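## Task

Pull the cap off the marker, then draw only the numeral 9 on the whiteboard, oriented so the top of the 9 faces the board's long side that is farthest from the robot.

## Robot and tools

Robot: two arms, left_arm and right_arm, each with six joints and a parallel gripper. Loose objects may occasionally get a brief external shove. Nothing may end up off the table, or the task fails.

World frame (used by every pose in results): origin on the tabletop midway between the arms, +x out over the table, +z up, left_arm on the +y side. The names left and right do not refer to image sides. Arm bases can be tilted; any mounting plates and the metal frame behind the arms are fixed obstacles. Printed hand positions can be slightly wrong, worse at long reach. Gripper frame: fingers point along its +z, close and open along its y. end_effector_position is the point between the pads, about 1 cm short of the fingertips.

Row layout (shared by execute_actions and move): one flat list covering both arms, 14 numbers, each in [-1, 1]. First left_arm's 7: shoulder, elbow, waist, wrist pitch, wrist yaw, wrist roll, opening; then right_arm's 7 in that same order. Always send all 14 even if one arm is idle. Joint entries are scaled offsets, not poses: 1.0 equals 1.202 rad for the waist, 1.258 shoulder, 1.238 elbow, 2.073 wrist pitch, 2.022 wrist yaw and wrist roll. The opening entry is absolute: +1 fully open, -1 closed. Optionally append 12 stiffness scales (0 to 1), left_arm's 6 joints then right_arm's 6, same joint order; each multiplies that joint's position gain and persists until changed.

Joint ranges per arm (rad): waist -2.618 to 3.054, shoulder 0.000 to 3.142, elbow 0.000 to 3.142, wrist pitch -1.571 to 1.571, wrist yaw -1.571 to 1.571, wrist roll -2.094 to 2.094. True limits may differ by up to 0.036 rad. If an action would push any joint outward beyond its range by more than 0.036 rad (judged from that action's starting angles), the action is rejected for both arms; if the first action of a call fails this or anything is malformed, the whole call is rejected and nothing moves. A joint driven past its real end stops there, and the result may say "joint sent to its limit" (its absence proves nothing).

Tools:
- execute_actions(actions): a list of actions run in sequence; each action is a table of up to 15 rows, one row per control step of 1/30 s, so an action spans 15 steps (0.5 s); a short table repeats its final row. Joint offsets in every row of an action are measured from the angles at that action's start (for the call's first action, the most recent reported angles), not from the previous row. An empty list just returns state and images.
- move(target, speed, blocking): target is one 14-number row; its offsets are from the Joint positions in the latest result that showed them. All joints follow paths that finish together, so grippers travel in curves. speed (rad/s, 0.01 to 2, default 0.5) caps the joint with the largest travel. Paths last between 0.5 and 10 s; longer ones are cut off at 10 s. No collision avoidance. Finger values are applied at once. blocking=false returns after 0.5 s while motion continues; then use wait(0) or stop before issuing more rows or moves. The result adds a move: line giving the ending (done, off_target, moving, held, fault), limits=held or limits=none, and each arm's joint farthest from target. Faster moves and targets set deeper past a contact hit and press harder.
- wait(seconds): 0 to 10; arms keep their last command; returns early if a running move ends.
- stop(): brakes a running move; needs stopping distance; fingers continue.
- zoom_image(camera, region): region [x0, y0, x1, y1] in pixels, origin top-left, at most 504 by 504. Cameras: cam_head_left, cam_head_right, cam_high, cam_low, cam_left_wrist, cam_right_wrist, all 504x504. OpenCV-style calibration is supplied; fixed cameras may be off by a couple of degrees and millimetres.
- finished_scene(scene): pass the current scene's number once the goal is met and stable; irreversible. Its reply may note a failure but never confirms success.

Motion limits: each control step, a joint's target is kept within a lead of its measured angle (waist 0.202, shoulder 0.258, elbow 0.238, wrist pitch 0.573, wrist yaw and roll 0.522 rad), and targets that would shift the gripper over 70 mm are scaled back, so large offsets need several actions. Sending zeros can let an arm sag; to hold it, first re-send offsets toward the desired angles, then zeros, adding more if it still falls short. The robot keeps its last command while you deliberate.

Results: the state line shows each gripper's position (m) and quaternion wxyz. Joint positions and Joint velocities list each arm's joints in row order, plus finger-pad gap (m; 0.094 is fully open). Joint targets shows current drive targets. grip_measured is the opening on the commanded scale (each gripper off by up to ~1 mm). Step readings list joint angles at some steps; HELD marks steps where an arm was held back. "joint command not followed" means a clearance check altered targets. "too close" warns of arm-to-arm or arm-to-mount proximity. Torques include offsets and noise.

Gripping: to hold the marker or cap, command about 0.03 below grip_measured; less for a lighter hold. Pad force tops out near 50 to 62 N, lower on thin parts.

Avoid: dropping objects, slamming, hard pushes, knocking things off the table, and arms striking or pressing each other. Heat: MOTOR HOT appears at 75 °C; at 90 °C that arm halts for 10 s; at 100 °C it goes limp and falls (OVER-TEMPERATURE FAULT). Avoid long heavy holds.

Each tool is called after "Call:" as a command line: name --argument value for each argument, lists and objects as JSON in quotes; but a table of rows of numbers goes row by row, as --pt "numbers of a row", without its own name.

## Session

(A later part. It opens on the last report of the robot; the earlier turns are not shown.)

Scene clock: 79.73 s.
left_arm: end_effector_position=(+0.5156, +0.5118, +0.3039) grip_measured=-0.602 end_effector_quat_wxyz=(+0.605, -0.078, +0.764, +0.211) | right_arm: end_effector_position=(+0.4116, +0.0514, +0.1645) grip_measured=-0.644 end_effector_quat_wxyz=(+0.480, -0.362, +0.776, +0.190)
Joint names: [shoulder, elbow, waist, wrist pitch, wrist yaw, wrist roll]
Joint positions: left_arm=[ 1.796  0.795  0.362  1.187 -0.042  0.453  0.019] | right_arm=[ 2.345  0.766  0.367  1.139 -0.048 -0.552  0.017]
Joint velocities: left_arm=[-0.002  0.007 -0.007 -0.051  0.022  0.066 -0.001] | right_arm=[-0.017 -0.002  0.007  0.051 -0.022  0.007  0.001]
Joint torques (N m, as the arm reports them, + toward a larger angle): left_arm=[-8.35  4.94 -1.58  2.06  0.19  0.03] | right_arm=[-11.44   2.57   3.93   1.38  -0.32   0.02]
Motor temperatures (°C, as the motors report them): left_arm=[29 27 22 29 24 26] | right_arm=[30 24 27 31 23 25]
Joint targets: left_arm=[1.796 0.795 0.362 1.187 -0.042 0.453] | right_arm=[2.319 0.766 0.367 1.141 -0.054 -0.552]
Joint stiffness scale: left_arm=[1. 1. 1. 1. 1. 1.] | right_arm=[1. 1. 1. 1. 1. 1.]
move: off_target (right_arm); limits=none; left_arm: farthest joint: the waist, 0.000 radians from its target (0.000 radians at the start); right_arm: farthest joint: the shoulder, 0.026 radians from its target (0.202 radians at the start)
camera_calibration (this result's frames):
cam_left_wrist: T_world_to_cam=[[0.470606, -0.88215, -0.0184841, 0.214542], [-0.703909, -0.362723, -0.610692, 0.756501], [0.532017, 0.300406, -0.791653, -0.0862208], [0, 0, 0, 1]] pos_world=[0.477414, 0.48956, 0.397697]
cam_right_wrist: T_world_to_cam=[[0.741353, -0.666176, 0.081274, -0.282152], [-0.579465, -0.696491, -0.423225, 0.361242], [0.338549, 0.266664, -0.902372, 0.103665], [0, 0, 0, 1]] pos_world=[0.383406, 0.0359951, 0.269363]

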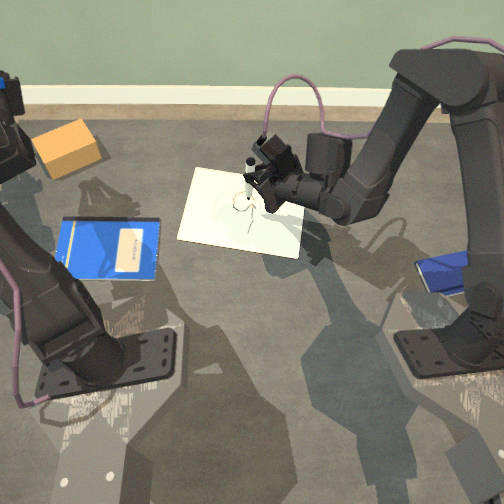

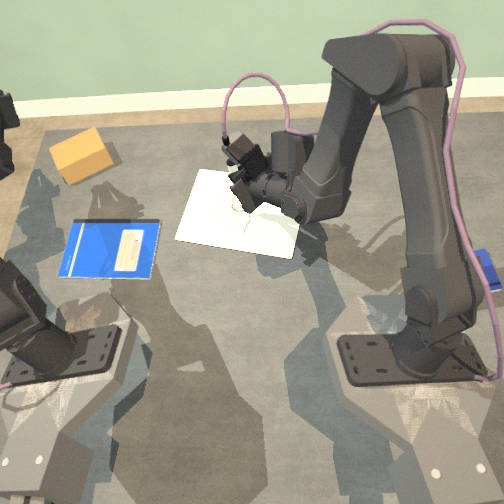

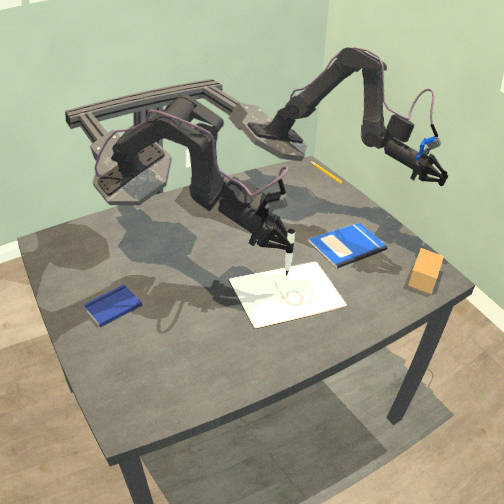

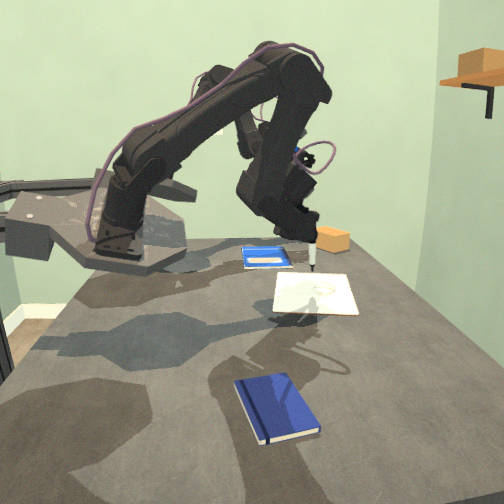

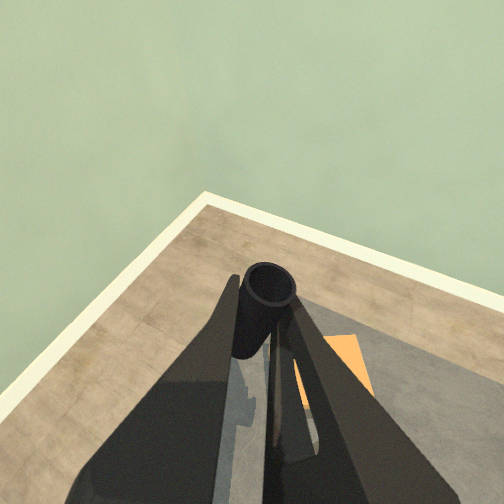

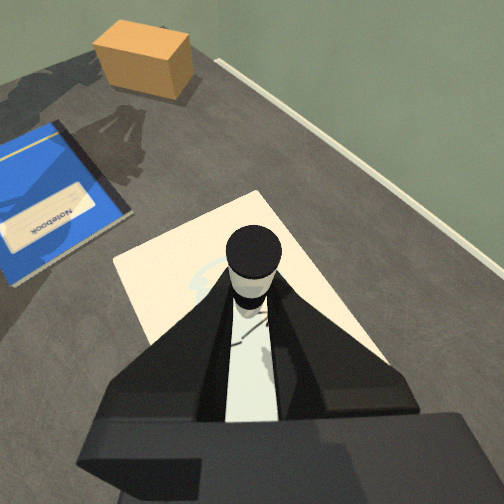

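Call:
move --target '[0,0,0,0,0,0,-0.65,-0.1,-0.08,0.08,0.0,0,0,-0.69]' --speed 0.4

Call:
zoom_image --camera "cam_right_wrist" --region '[230,200,430,400]'

Call:
zoom_image --camera "cam_head_left" --region '[200,170,290,250]'

Scene clock: 80.73 s.
left_arm: end_effector_position=(+0.5156, +0.5118, +0.3039) grip_measured=-0.602 end_effector_quat_wxyz=(+0.605, -0.078, +0.764, +0.211) | right_arm: end_effector_position=(+0.3863, +0.0671, +0.1997) grip_measured=-0.644 end_effector_quat_wxyz=(+0.489, -0.384, +0.754, +0.209)
Joint names: [shoulder, elbow, waist, wrist pitch, wrist yaw, wrist roll]
Joint positions: left_arm=[ 1.796  0.795  0.362  1.187 -0.042  0.453  0.019] | right_arm=[ 2.246  0.685  0.451  1.13  -0.04  -0.552  0.017]
Joint velocities: left_arm=[ 0.012 -0.017 -0.007 -0.007  0.007  0.007  0.001] | right_arm=[ 0.002 -0.002 -0.017 -0.022 -0.081  0.022  0.   ]
Joint torques (N m, as the arm reports them, + toward a larger angle): left_arm=[-8.4   4.95 -1.59  2.05  0.19  0.03] | right_arm=[-11.1    1.38   5.05   1.49  -0.35   0.02]
Motor temperatures (°C, as the motors report them): left_arm=[29 27 22 29 24 26] | right_arm=[30 24 27 31 23 25]
Joint targets: left_arm=[1.796 0.795 0.362 1.187 -0.042 0.453] | right_arm=[2.219 0.667 0.463 1.139 -0.048 -0.552]
Joint stiffness scale: left_arm=[1. 1. 1. 1. 1. 1.] | right_arm=[1. 1. 1. 1. 1. 1.]
move: off_target (right_arm); limits=none; left_arm: farthest joint: the waist, 0.000 radians from its target (0.000 radians at the start); right_arm: farthest joint: the shoulder, 0.027 radians from its target (0.126 radians at the start)
camera_calibration (this result's frames):
cam_left_wrist: T_world_to_cam=[[0.470606, -0.88215, -0.0184841, 0.214542], [-0.703909, -0.362723, -0.610692, 0.756501], [0.532017, 0.300406, -0.791653, -0.0862208], [0, 0, 0, 1]] pos_world=[0.477414, 0.48956, 0.397697]
cam_right_wrist: T_world_to_cam=[[0.781386, -0.617698, 0.0888026, -0.275927], [-0.519238, -0.722469, -0.456541, 0.357547], [0.346162, 0.310625, -0.885259, 0.1305], [0, 0, 0, 1]] pos_world=[0.356083, 0.0473407, 0.303264]

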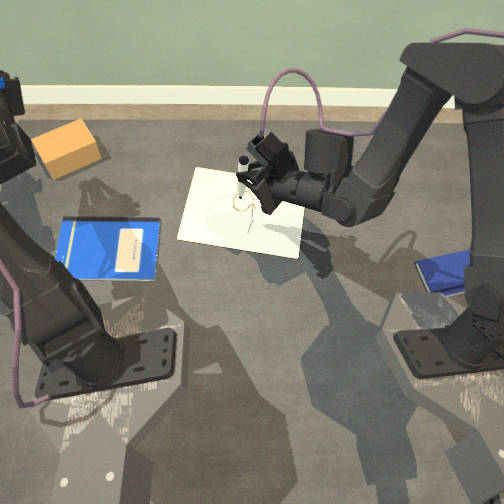

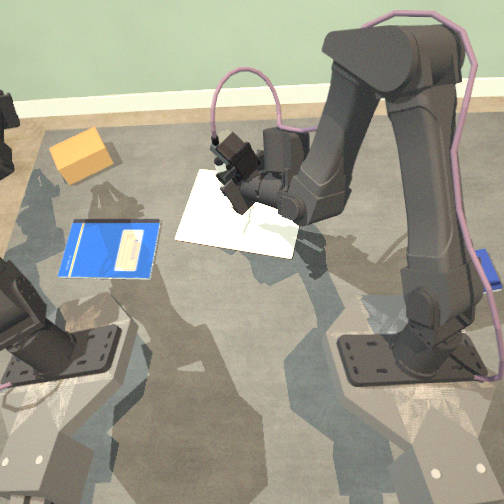

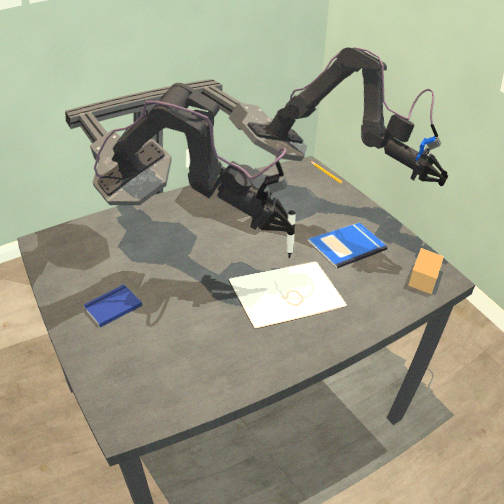

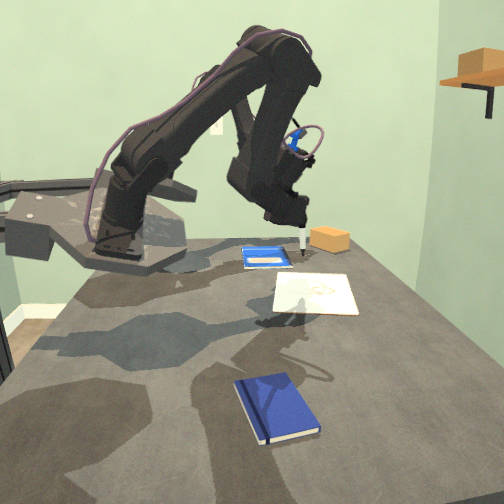

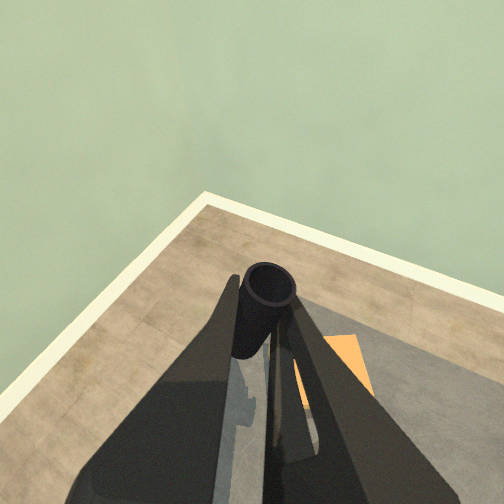

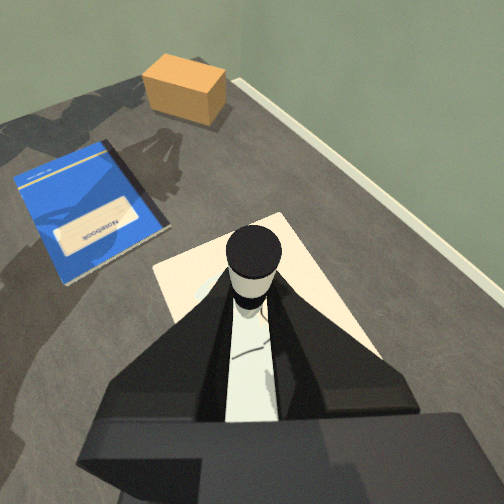

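Region (230, 200, 430, 400) of cam_right_wrist's 504x504 image, scaled by 2.520, with more detail than that image has.

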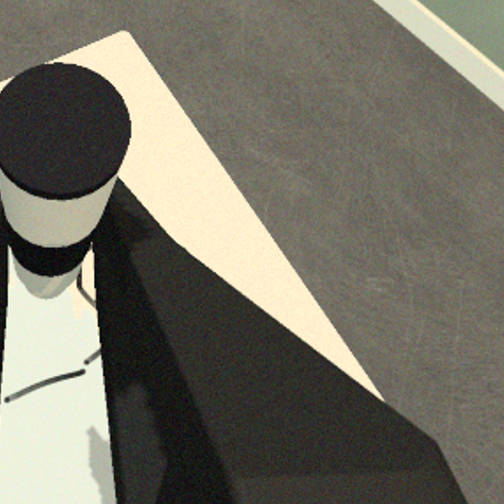

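Region (200, 170, 290, 250) of cam_head_left's 504x504 image, scaled by 5.600, with more detail than that image has.

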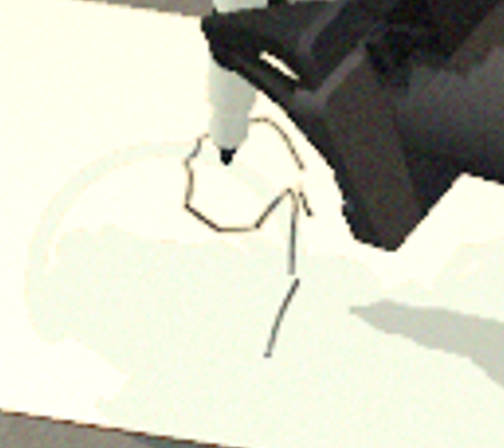

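Call:
move --target '[0,0,0,0,0,0,-0.65,0,0,-0.3,0.0,0,0,-0.69]' --speed 0.6

Call:
zoom_image --camera "cam_head_left" --region '[215,180,285,245]'

Call:
zoom_image --camera "cam_high" --region '[260,270,320,315]'

Scene clock: 82.27 s.
left_arm: end_effector_position=(+0.5156, +0.5118, +0.3039) grip_measured=-0.602 end_effector_quat_wxyz=(+0.605, -0.078, +0.764, +0.211) | right_arm: end_effector_position=(+0.4535, -0.0806, +0.1315) grip_measured=-0.644 end_effector_quat_wxyz=(+0.454, -0.266, +0.845, +0.097)
Joint names: [shoulder, elbow, waist, wrist pitch, wrist yaw, wrist roll]
Joint positions: left_arm=[ 1.796  0.795  0.362  1.187 -0.042  0.453  0.019] | right_arm=[ 2.246  0.685  0.081  1.128 -0.027 -0.552  0.017]
Joint velocities: left_arm=[ 0.002 -0.007 -0.032 -0.037 -0.007  0.037  0.   ] | right_arm=[-0.007 -0.007  0.027 -0.007  0.022 -0.022 -0.   ]
Joint torques (N m, as the arm reports them, + toward a larger angle): left_arm=[-8.39  4.96 -1.62  2.06  0.21  0.03] | right_arm=[-9.1   1.91  4.09  1.35 -0.38  0.02]
Motor temperatures (°C, as the motors report them): left_arm=[29 27 22 29 24 26] | right_arm=[30 24 27 31 23 25]
Joint targets: left_arm=[1.796 0.795 0.362 1.187 -0.042 0.453] | right_arm=[2.246 0.685 0.090 1.130 -0.040 -0.552]
Joint stiffness scale: left_arm=[1. 1. 1. 1. 1. 1.] | right_arm=[1. 1. 1. 1. 1. 1.]
move: done; limits=none; left_arm: farthest joint: the waist, 0.000 radians from its target (0.000 radians at the start); right_arm: farthest joint: the wrist yaw, 0.013 radians from its target (0.000 radians at the start)
camera_calibration (this result's frames):
cam_left_wrist: T_world_to_cam=[[0.470606, -0.88215, -0.0184841, 0.214542], [-0.703909, -0.362723, -0.610692, 0.756501], [0.532017, 0.300406, -0.791653, -0.0862208], [0, 0, 0, 1]] pos_world=[0.477414, 0.48956, 0.397697]
cam_right_wrist: T_world_to_cam=[[0.537285, -0.836799, 0.105318, -0.322833], [-0.781851, -0.541005, -0.309876, 0.369041], [0.316281, 0.0841484, -0.944926, 0.0959243], [0, 0, 0, 1]] pos_world=[0.43165, -0.0785652, 0.238998]

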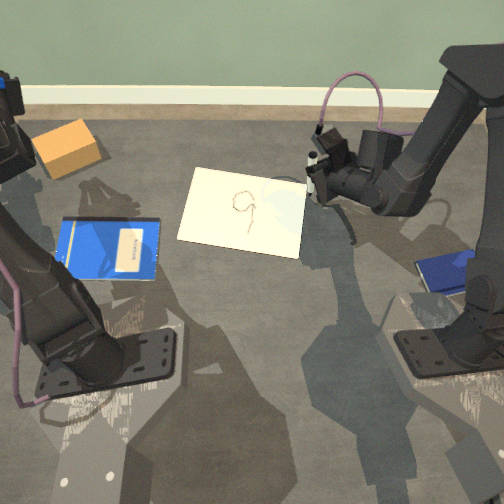

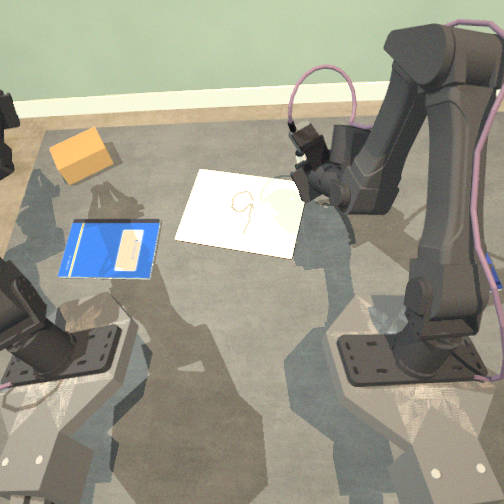

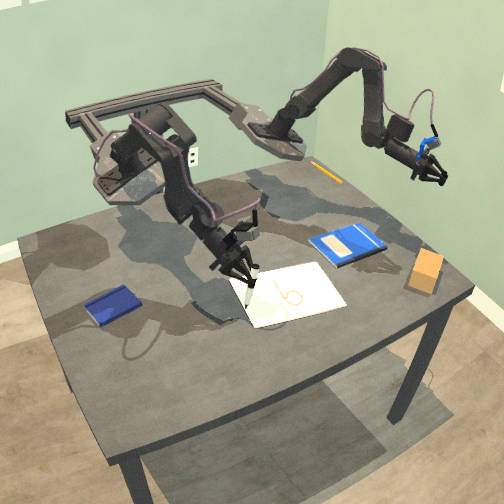

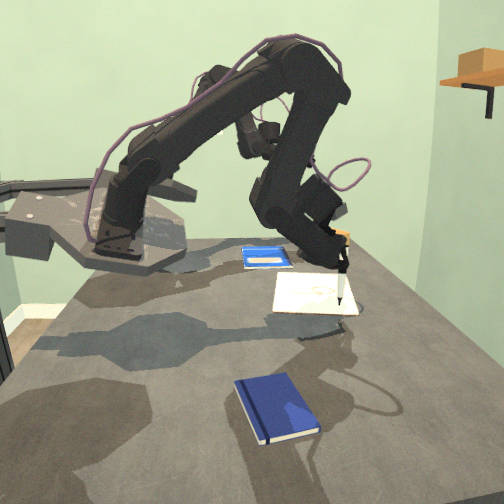

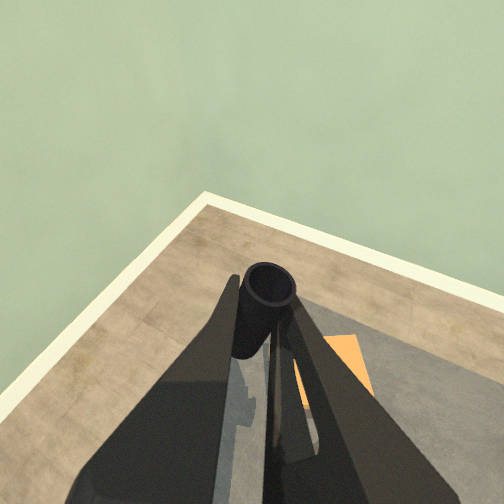

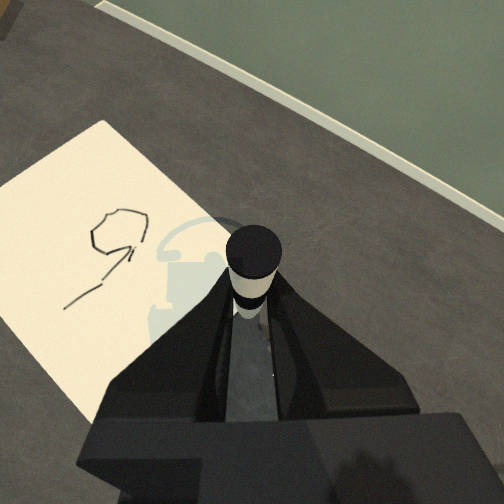

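Region (215, 180, 285, 245) of cam_head_left's 504x504 image, scaled by 7.200, with more detail than that image has; it fills the top 468 rows of this view, and the rest is white.

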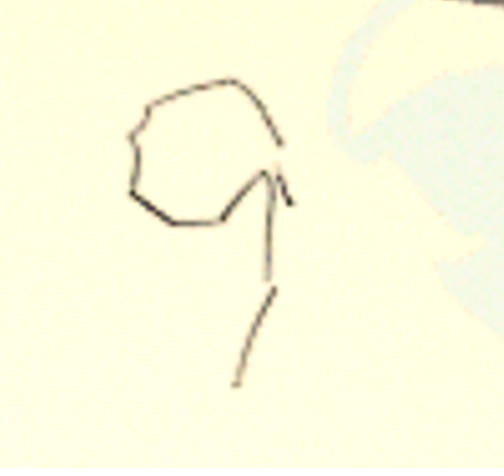

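Region (260, 270, 320, 315) of cam_high's 504x504 image, scaled by 8.400, with more detail than that image has; it fills the top 378 rows of this view, and the rest is white.

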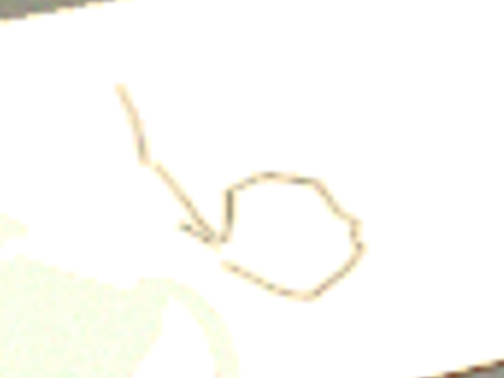

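Call:
move --target '[0,0,0,0,0,0,-0.65,0.03,0.295,0.158,-0.098,-0.016,0,-0.69]' --speed 0.5

Scene clock: 84.80 s.
left_arm: end_effector_position=(+0.5156, +0.5118, +0.3039) grip_measured=-0.602 end_effector_quat_wxyz=(+0.605, -0.078, +0.764, +0.211) | right_arm: end_effector_position=(+0.5209, +0.0212, +0.1982) grip_measured=-0.644 end_effector_quat_wxyz=(+0.520, -0.307, +0.783, +0.148)
Joint names: [shoulder, elbow, waist, wrist pitch, wrist yaw, wrist roll]
Joint positions: left_arm=[ 1.796  0.795  0.362  1.187 -0.042  0.453  0.019] | right_arm=[ 2.274  1.029  0.26   0.922 -0.045 -0.552  0.017]
Joint velocities: left_arm=[-0.002  0.002 -0.007  0.051 -0.022 -0.037 -0.   ] | right_arm=[-0.032 -0.027 -0.012  0.007  0.007  0.051 -0.001]
Joint torques (N m, as the arm reports them, + toward a larger angle): left_arm=[-8.4   4.95 -1.6   2.06  0.2   0.03] | right_arm=[-10.12   6.14   5.42   1.45  -0.43   0.01]
Motor temperatures (°C, as the motors report them): left_arm=[29 27 22 29 24 26] | right_arm=[30 24 27 31 23 25]
Joint targets: left_arm=[1.796 0.795 0.362 1.187 -0.042 0.453] | right_arm=[2.284 1.050 0.271 0.925 -0.059 -0.552]
Joint stiffness scale: left_arm=[1. 1. 1. 1. 1. 1.] | right_arm=[1. 1. 1. 1. 1. 1.]
move: off_target (right_arm); limits=none; left_arm: farthest joint: the waist, 0.000 radians from its target (0.000 radians at the start); right_arm: farthest joint: the elbow, 0.022 radians from its target (0.365 radians at the start)
camera_calibration (this result's frames):
cam_left_wrist: T_world_to_cam=[[0.470606, -0.88215, -0.0184841, 0.214542], [-0.703909, -0.362723, -0.610692, 0.756501], [0.532017, 0.300406, -0.791653, -0.0862208], [0, 0, 0, 1]] pos_world=[0.477414, 0.48956, 0.397697]
cam_right_wrist: T_world_to_cam=[[0.63014, -0.767721, 0.116306, -0.332875], [-0.644973, -0.600916, -0.472134, 0.459616], [0.432357, 0.222496, -0.873821, 0.0515169], [0, 0, 0, 1]] pos_world=[0.483924, 0.00917335, 0.300732]

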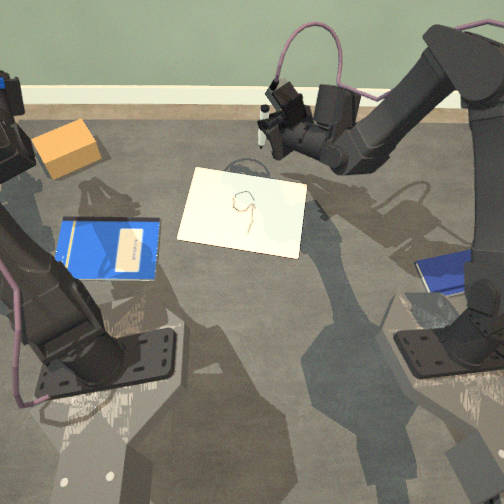

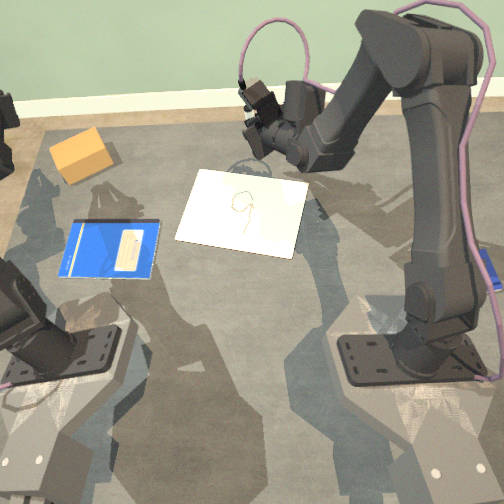

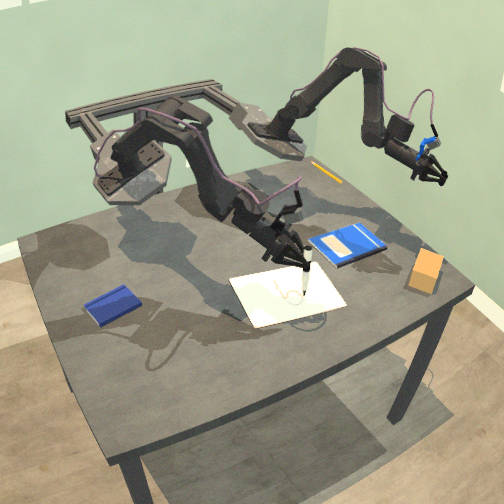

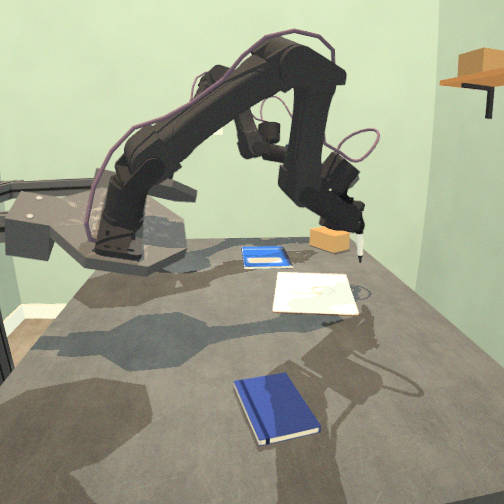

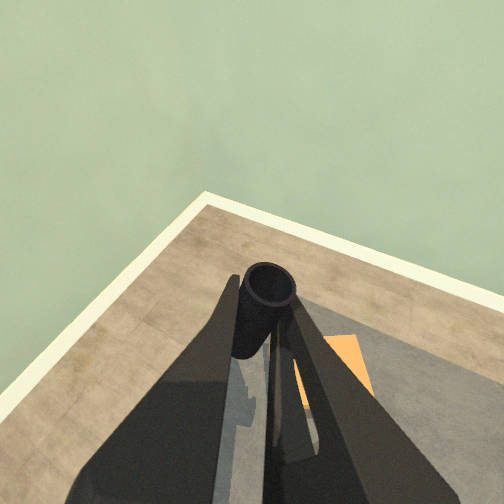

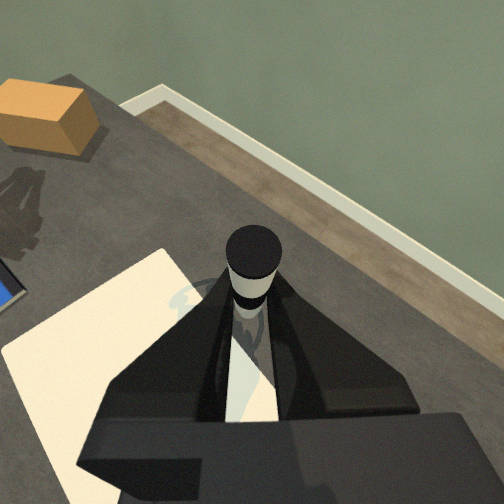

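Call:
move --target '[0,0,0,0,0,0,-0.65,0.115,0.017,0.009,0.0015,-0.007,0,-0.69]' --speed 0.3

Call:
zoom_image --camera "cam_head_left" --region '[205,150,295,245]'

Call:
zoom_image --camera "cam_high" --region '[250,250,330,320]'

Scene clock: 85.97 s.
left_arm: end_effector_position=(+0.5156, +0.5118, +0.3039) grip_measured=-0.602 end_effector_quat_wxyz=(+0.605, -0.078, +0.764, +0.211) | right_arm: end_effector_position=(+0.4801, +0.0342, +0.1289) grip_measured=-0.644 end_effector_quat_wxyz=(+0.454, -0.334, +0.810, +0.160)
Joint names: [shoulder, elbow, waist, wrist pitch, wrist yaw, wrist roll]
Joint positions: left_arm=[ 1.796  0.795  0.362  1.187 -0.042  0.453  0.019] | right_arm=[ 2.418  1.029  0.26   0.911 -0.043 -0.552  0.017]
Joint velocities: left_arm=[ 0.017 -0.007  0.007 -0.022  0.037  0.007  0.001] | right_arm=[ 0.002 -0.002 -0.002  0.051  0.022 -0.022 -0.001]
Joint torques (N m, as the arm reports them, + toward a larger angle): left_arm=[-8.39  4.96 -1.6   2.07  0.19  0.02] | right_arm=[-10.75   5.1    5.36   1.46  -0.43   0.  ]
Motor temperatures (°C, as the motors report them): left_arm=[29 27 22 30 24 26] | right_arm=[30 24 27 31 23 25]
Joint targets: left_arm=[1.796 0.795 0.362 1.187 -0.042 0.453] | right_arm=[2.419 1.050 0.271 0.925 -0.059 -0.552]
Joint stiffness scale: left_arm=[1. 1. 1. 1. 1. 1.] | right_arm=[1. 1. 1. 1. 1. 1.]
move: off_target (right_arm); limits=none; left_arm: farthest joint: the waist, 0.000 radians from its target (0.000 radians at the start); right_arm: farthest joint: the elbow, 0.021 radians from its target (0.021 radians at the start)
camera_calibration (this result's frames):
cam_left_wrist: T_world_to_cam=[[0.470606, -0.88215, -0.0184841, 0.214542], [-0.703909, -0.362723, -0.610692, 0.756501], [0.532017, 0.300406, -0.791653, -0.0862208], [0, 0, 0, 1]] pos_world=[0.477414, 0.48956, 0.397697]
cam_right_wrist: T_world_to_cam=[[0.685468, -0.724448, 0.0728629, -0.311483], [-0.66275, -0.662247, -0.34956, 0.403222], [0.301491, 0.191322, -0.934076, 0.0774488], [0, 0, 0, 1]] pos_world=[0.457396, 0.0265616, 0.235989]

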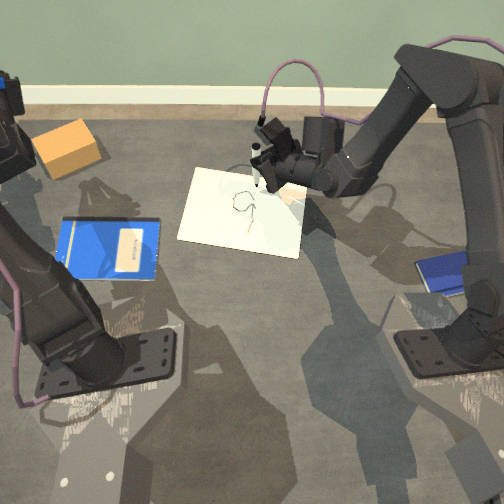

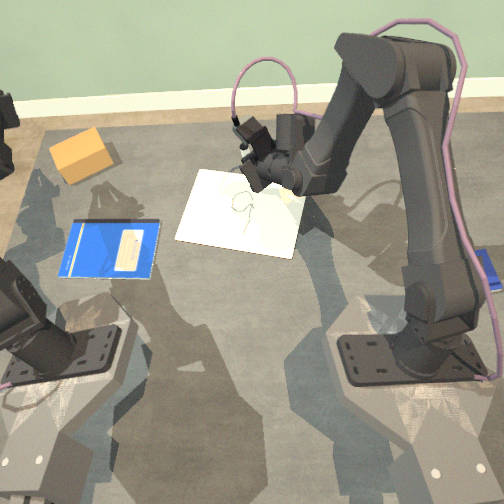

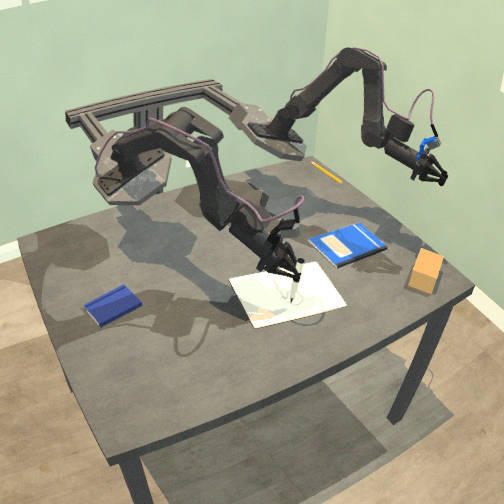

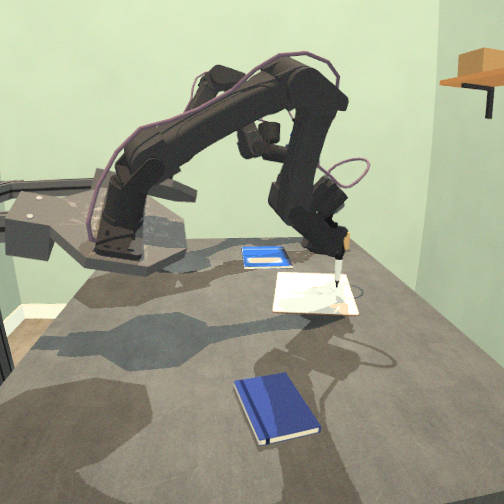

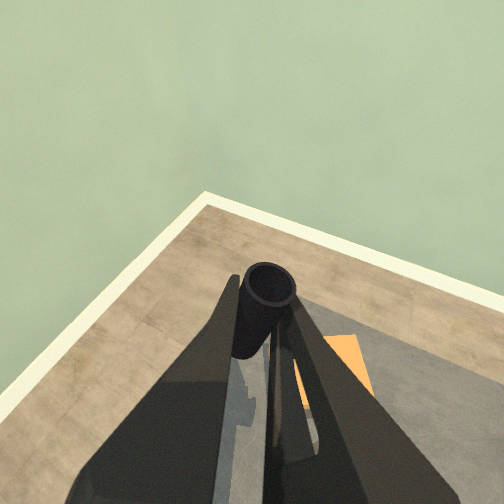

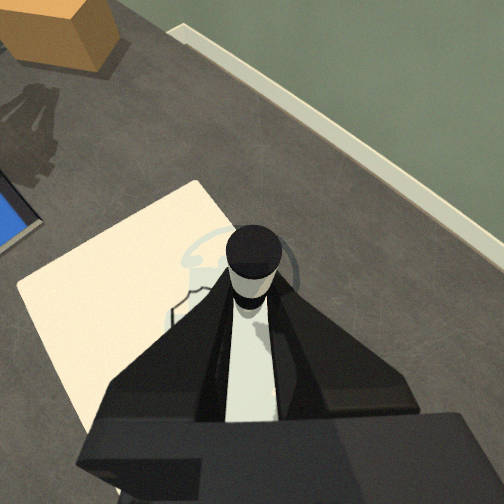

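Region (205, 150, 295, 245) of cam_head_left's 504x504 image, scaled by 5.305, with more detail than that image has; it fills the left 477 columns of this view, and the rest is white.

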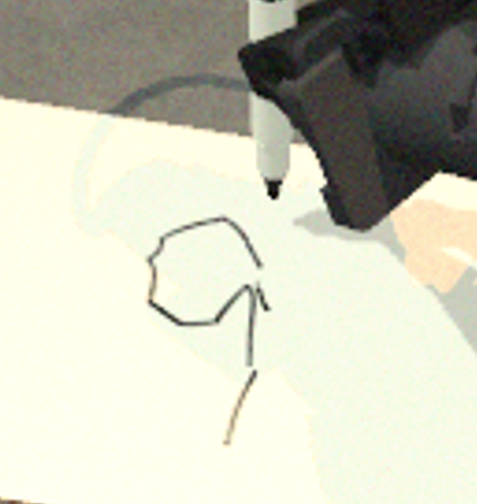

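Region (250, 250, 330, 320) of cam_high's 504x504 image, scaled by 6.300, with more detail than that image has; it fills the top 441 rows of this view, and the rest is white.

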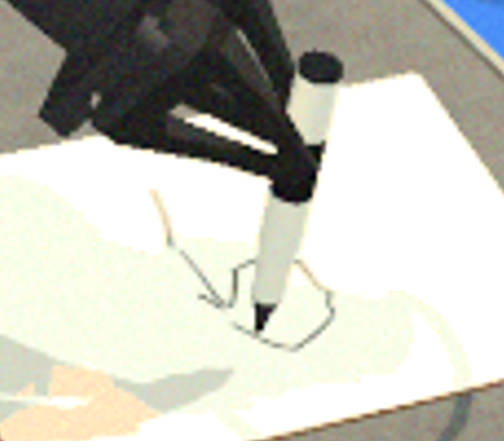

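Call:
move --target '[0,0,0,0,0,0,-0.65,0.028,0.017,0.017,0.007,-0.008,0,-0.69]' --speed 0.1

Call:
zoom_image --camera "cam_head_left" --region '[205,150,295,245]'

Call:
zoom_image --camera "cam_high" --region '[250,250,330,320]'

Scene clock: 87.37 s.
left_arm: end_effector_position=(+0.5156, +0.5118, +0.3039) grip_measured=-0.602 end_effector_quat_wxyz=(+0.605, -0.078, +0.764, +0.211) | right_arm: end_effector_position=(+0.4713, +0.0359, +0.1160) grip_measured=-0.644 end_effector_quat_wxyz=(+0.442, -0.338, +0.815, +0.161)
Joint names: [shoulder, elbow, waist, wrist pitch, wrist yaw, wrist roll]
Joint positions: left_arm=[ 1.796  0.795  0.362  1.187 -0.042  0.453  0.019] | right_arm=[ 2.447  1.029  0.26   0.912 -0.041 -0.552  0.017]
Joint velocities: left_arm=[ 0.022 -0.012 -0.002 -0.037 -0.066 -0.037 -0.001] | right_arm=[-0.002 -0.002  0.012  0.022 -0.037  0.037 -0.   ]
Joint torques (N m, as the arm reports them, + toward a larger angle): left_arm=[-8.43  4.95 -1.62  2.07  0.21  0.03] | right_arm=[-10.19   4.81   6.2    1.43  -0.47   0.02]
Motor temperatures (°C, as the motors report them): left_arm=[29 27 22 30 24 26] | right_arm=[30 24 27 31 23 25]
Joint targets: left_arm=[1.796 0.795 0.362 1.187 -0.042 0.453] | right_arm=[2.453 1.050 0.280 0.926 -0.059 -0.552]
Joint stiffness scale: left_arm=[1. 1. 1. 1. 1. 1.] | right_arm=[1. 1. 1. 1. 1. 1.]
move: off_target (right_arm); limits=none; left_arm: farthest joint: the waist, 0.000 radians from its target (0.000 radians at the start); right_arm: farthest joint: the waist, 0.021 radians from its target (0.021 radians at the start)
camera_calibration (this result's frames):
cam_left_wrist: T_world_to_cam=[[0.470606, -0.88215, -0.0184841, 0.214542], [-0.703909, -0.362723, -0.610692, 0.756501], [0.532017, 0.300406, -0.791653, -0.0862208], [0, 0, 0, 1]] pos_world=[0.477414, 0.48956, 0.397697]
cam_right_wrist: T_world_to_cam=[[0.693864, -0.717197, 0.0646606, -0.306616], [-0.664626, -0.672381, -0.325847, 0.392474], [0.277173, 0.183119, -0.943209, 0.0804887], [0, 0, 0, 1]] pos_world=[0.451288, 0.0292489, 0.22363]

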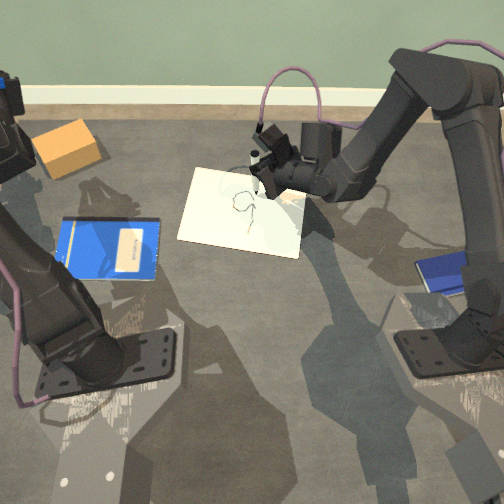

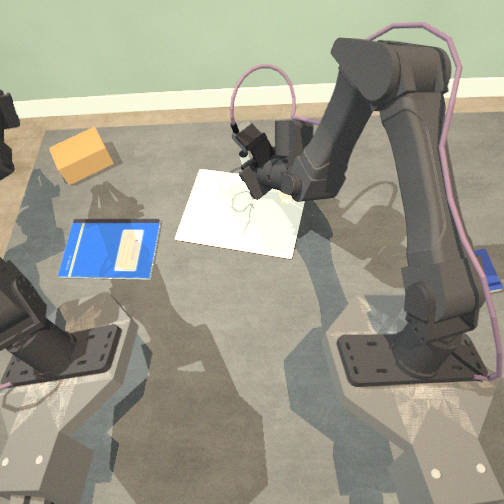

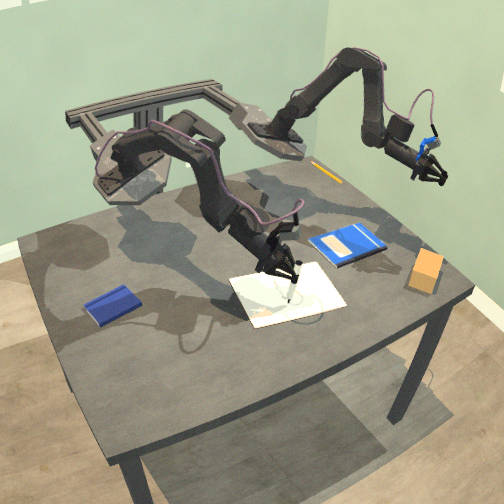

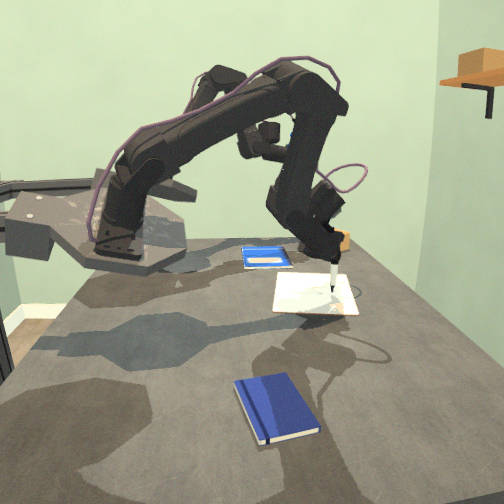

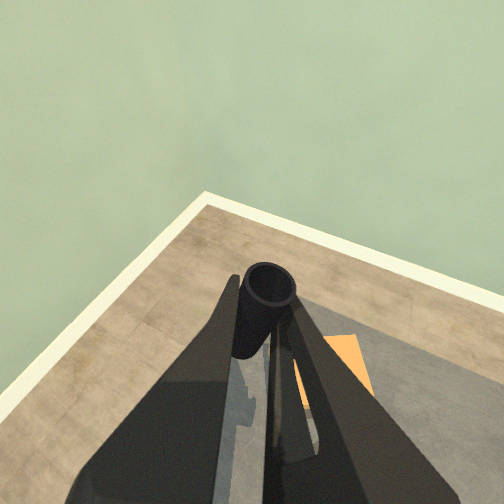

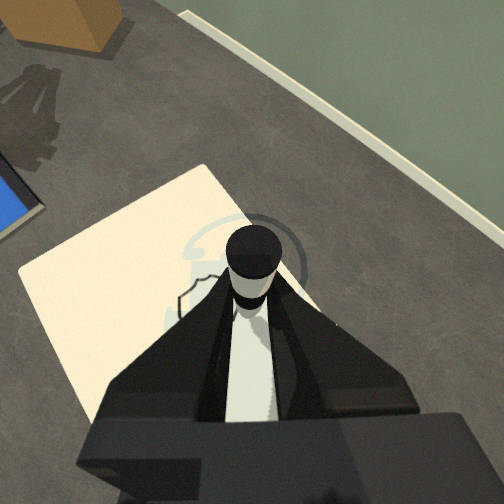

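Region (205, 150, 295, 245) of cam_head_left's 504x504 image, scaled by 5.305, with more detail than that image has; it fills the left 477 columns of this view, and the rest is white.

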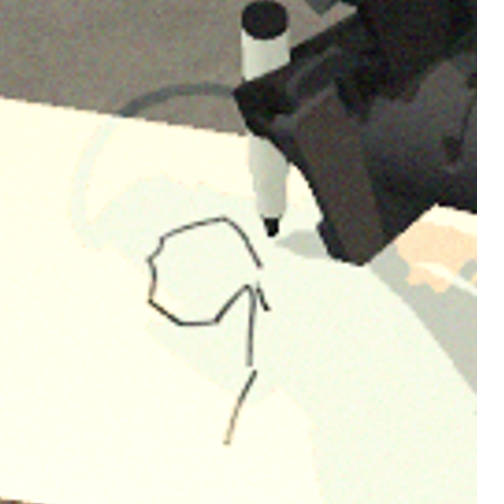

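Region (250, 250, 330, 320) of cam_high's 504x504 image, scaled by 6.300, with more detail than that image has; it fills the top 441 rows of this view, and the rest is white.

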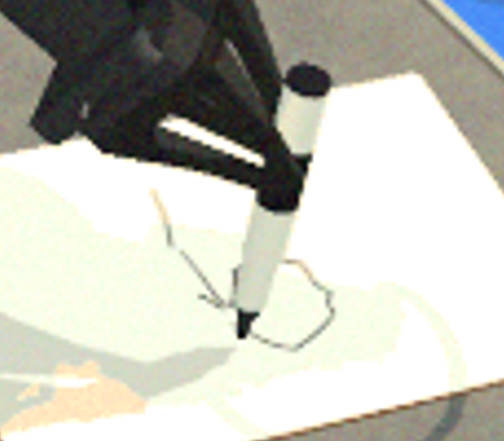

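Call:
move --target '[0,0,0,0,0,0,-0.65,0.0,0.017,0.027,0.007,-0.009,0,-0.69]' --speed 0.05

Call:
zoom_image --camera "cam_head_left" --region '[205,150,295,245]'

Scene clock: 88.73 s.
left_arm: end_effector_position=(+0.5156, +0.5118, +0.3039) grip_measured=-0.602 end_effector_quat_wxyz=(+0.605, -0.078, +0.764, +0.211) | right_arm: end_effector_position=(+0.4679, +0.0431, +0.1192) grip_measured=-0.644 end_effector_quat_wxyz=(+0.443, -0.344, +0.811, +0.166)
Joint names: [shoulder, elbow, waist, wrist pitch, wrist yaw, wrist roll]
Joint positions: left_arm=[ 1.796  0.795  0.362  1.187 -0.042  0.453  0.019] | right_arm=[ 2.447  1.029  0.275  0.912 -0.042 -0.552  0.017]
Joint velocities: left_arm=[ 0.002 -0.027 -0.017 -0.051 -0.007  0.007 -0.001] | right_arm=[ 0.017 -0.032  0.002  0.022  0.037  0.022 -0.002]
Joint torques (N m, as the arm reports them, + toward a larger angle): left_arm=[-8.4   4.95 -1.57  2.06  0.21  0.02] | right_arm=[-10.73   5.01   5.94   1.45  -0.47   0.01]
Motor temperatures (°C, as the motors report them): left_arm=[29 27 22 30 24 26] | right_arm=[30 24 27 31 23 25]
Joint targets: left_arm=[1.796 0.795 0.362 1.187 -0.042 0.453] | right_arm=[2.447 1.050 0.292 0.927 -0.059 -0.552]
Joint stiffness scale: left_arm=[1. 1. 1. 1. 1. 1.] | right_arm=[1. 1. 1. 1. 1. 1.]
move: off_target (right_arm); limits=none; left_arm: farthest joint: the waist, 0.000 radians from its target (0.000 radians at the start); right_arm: farthest joint: the elbow, 0.021 radians from its target (0.021 radians at the start)
camera_calibration (this result's frames):
cam_left_wrist: T_world_to_cam=[[0.470606, -0.88215, -0.0184841, 0.214542], [-0.703909, -0.362723, -0.610692, 0.756501], [0.532017, 0.300406, -0.791653, -0.0862208], [0, 0, 0, 1]] pos_world=[0.477414, 0.48956, 0.397697]
cam_right_wrist: T_world_to_cam=[[0.704457, -0.706879, 0.0637454, -0.304597], [-0.652964, -0.680678, -0.332138, 0.391773], [0.278171, 0.192353, -0.941074, 0.0820442], [0, 0, 0, 1]] pos_world=[0.447567, 0.0355771, 0.226749]

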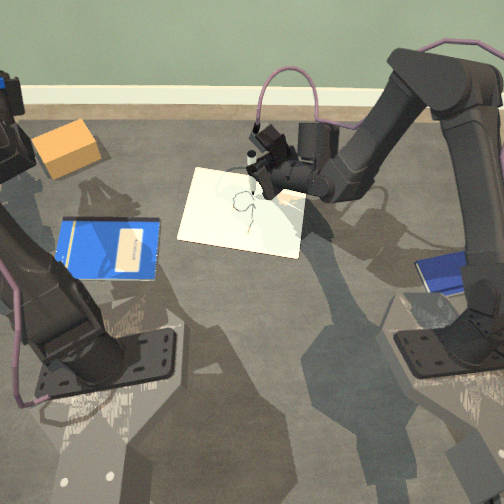

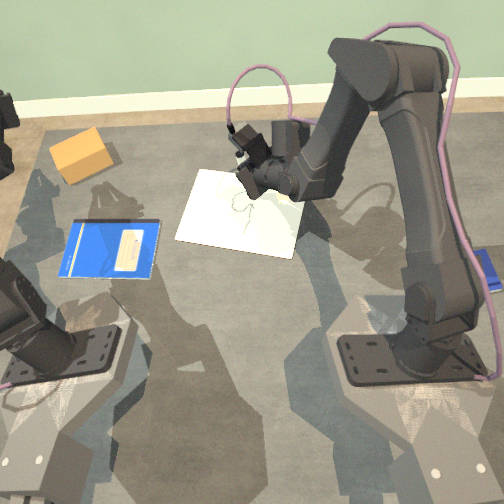

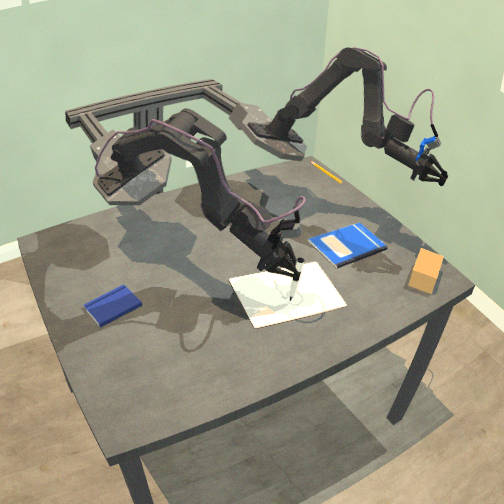

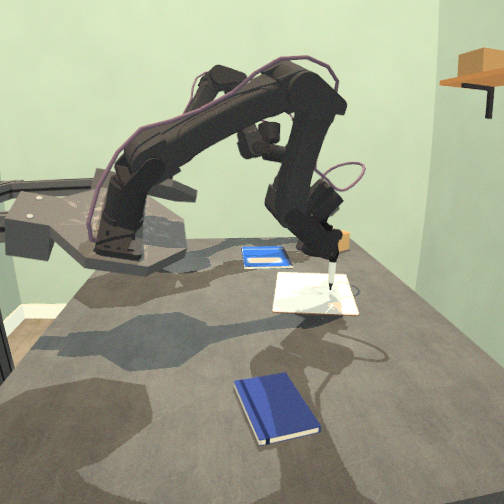

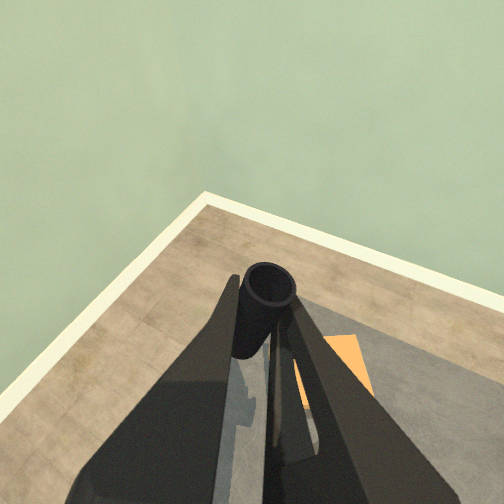

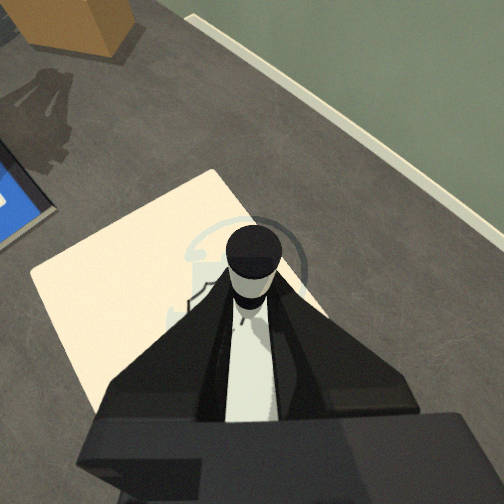

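Region (205, 150, 295, 245) of cam_head_left's 504x504 image, scaled by 5.305, with more detail than that image has; it fills the left 477 columns of this view, and the rest is white.

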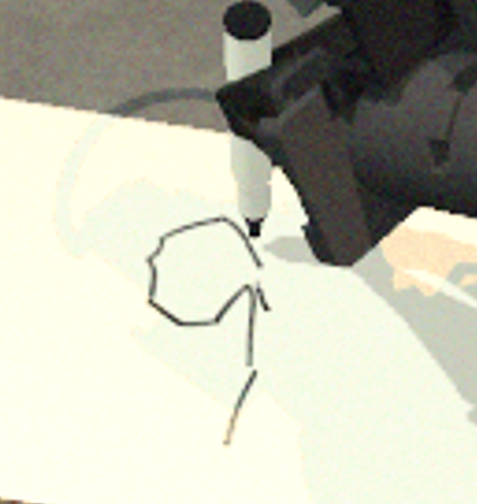

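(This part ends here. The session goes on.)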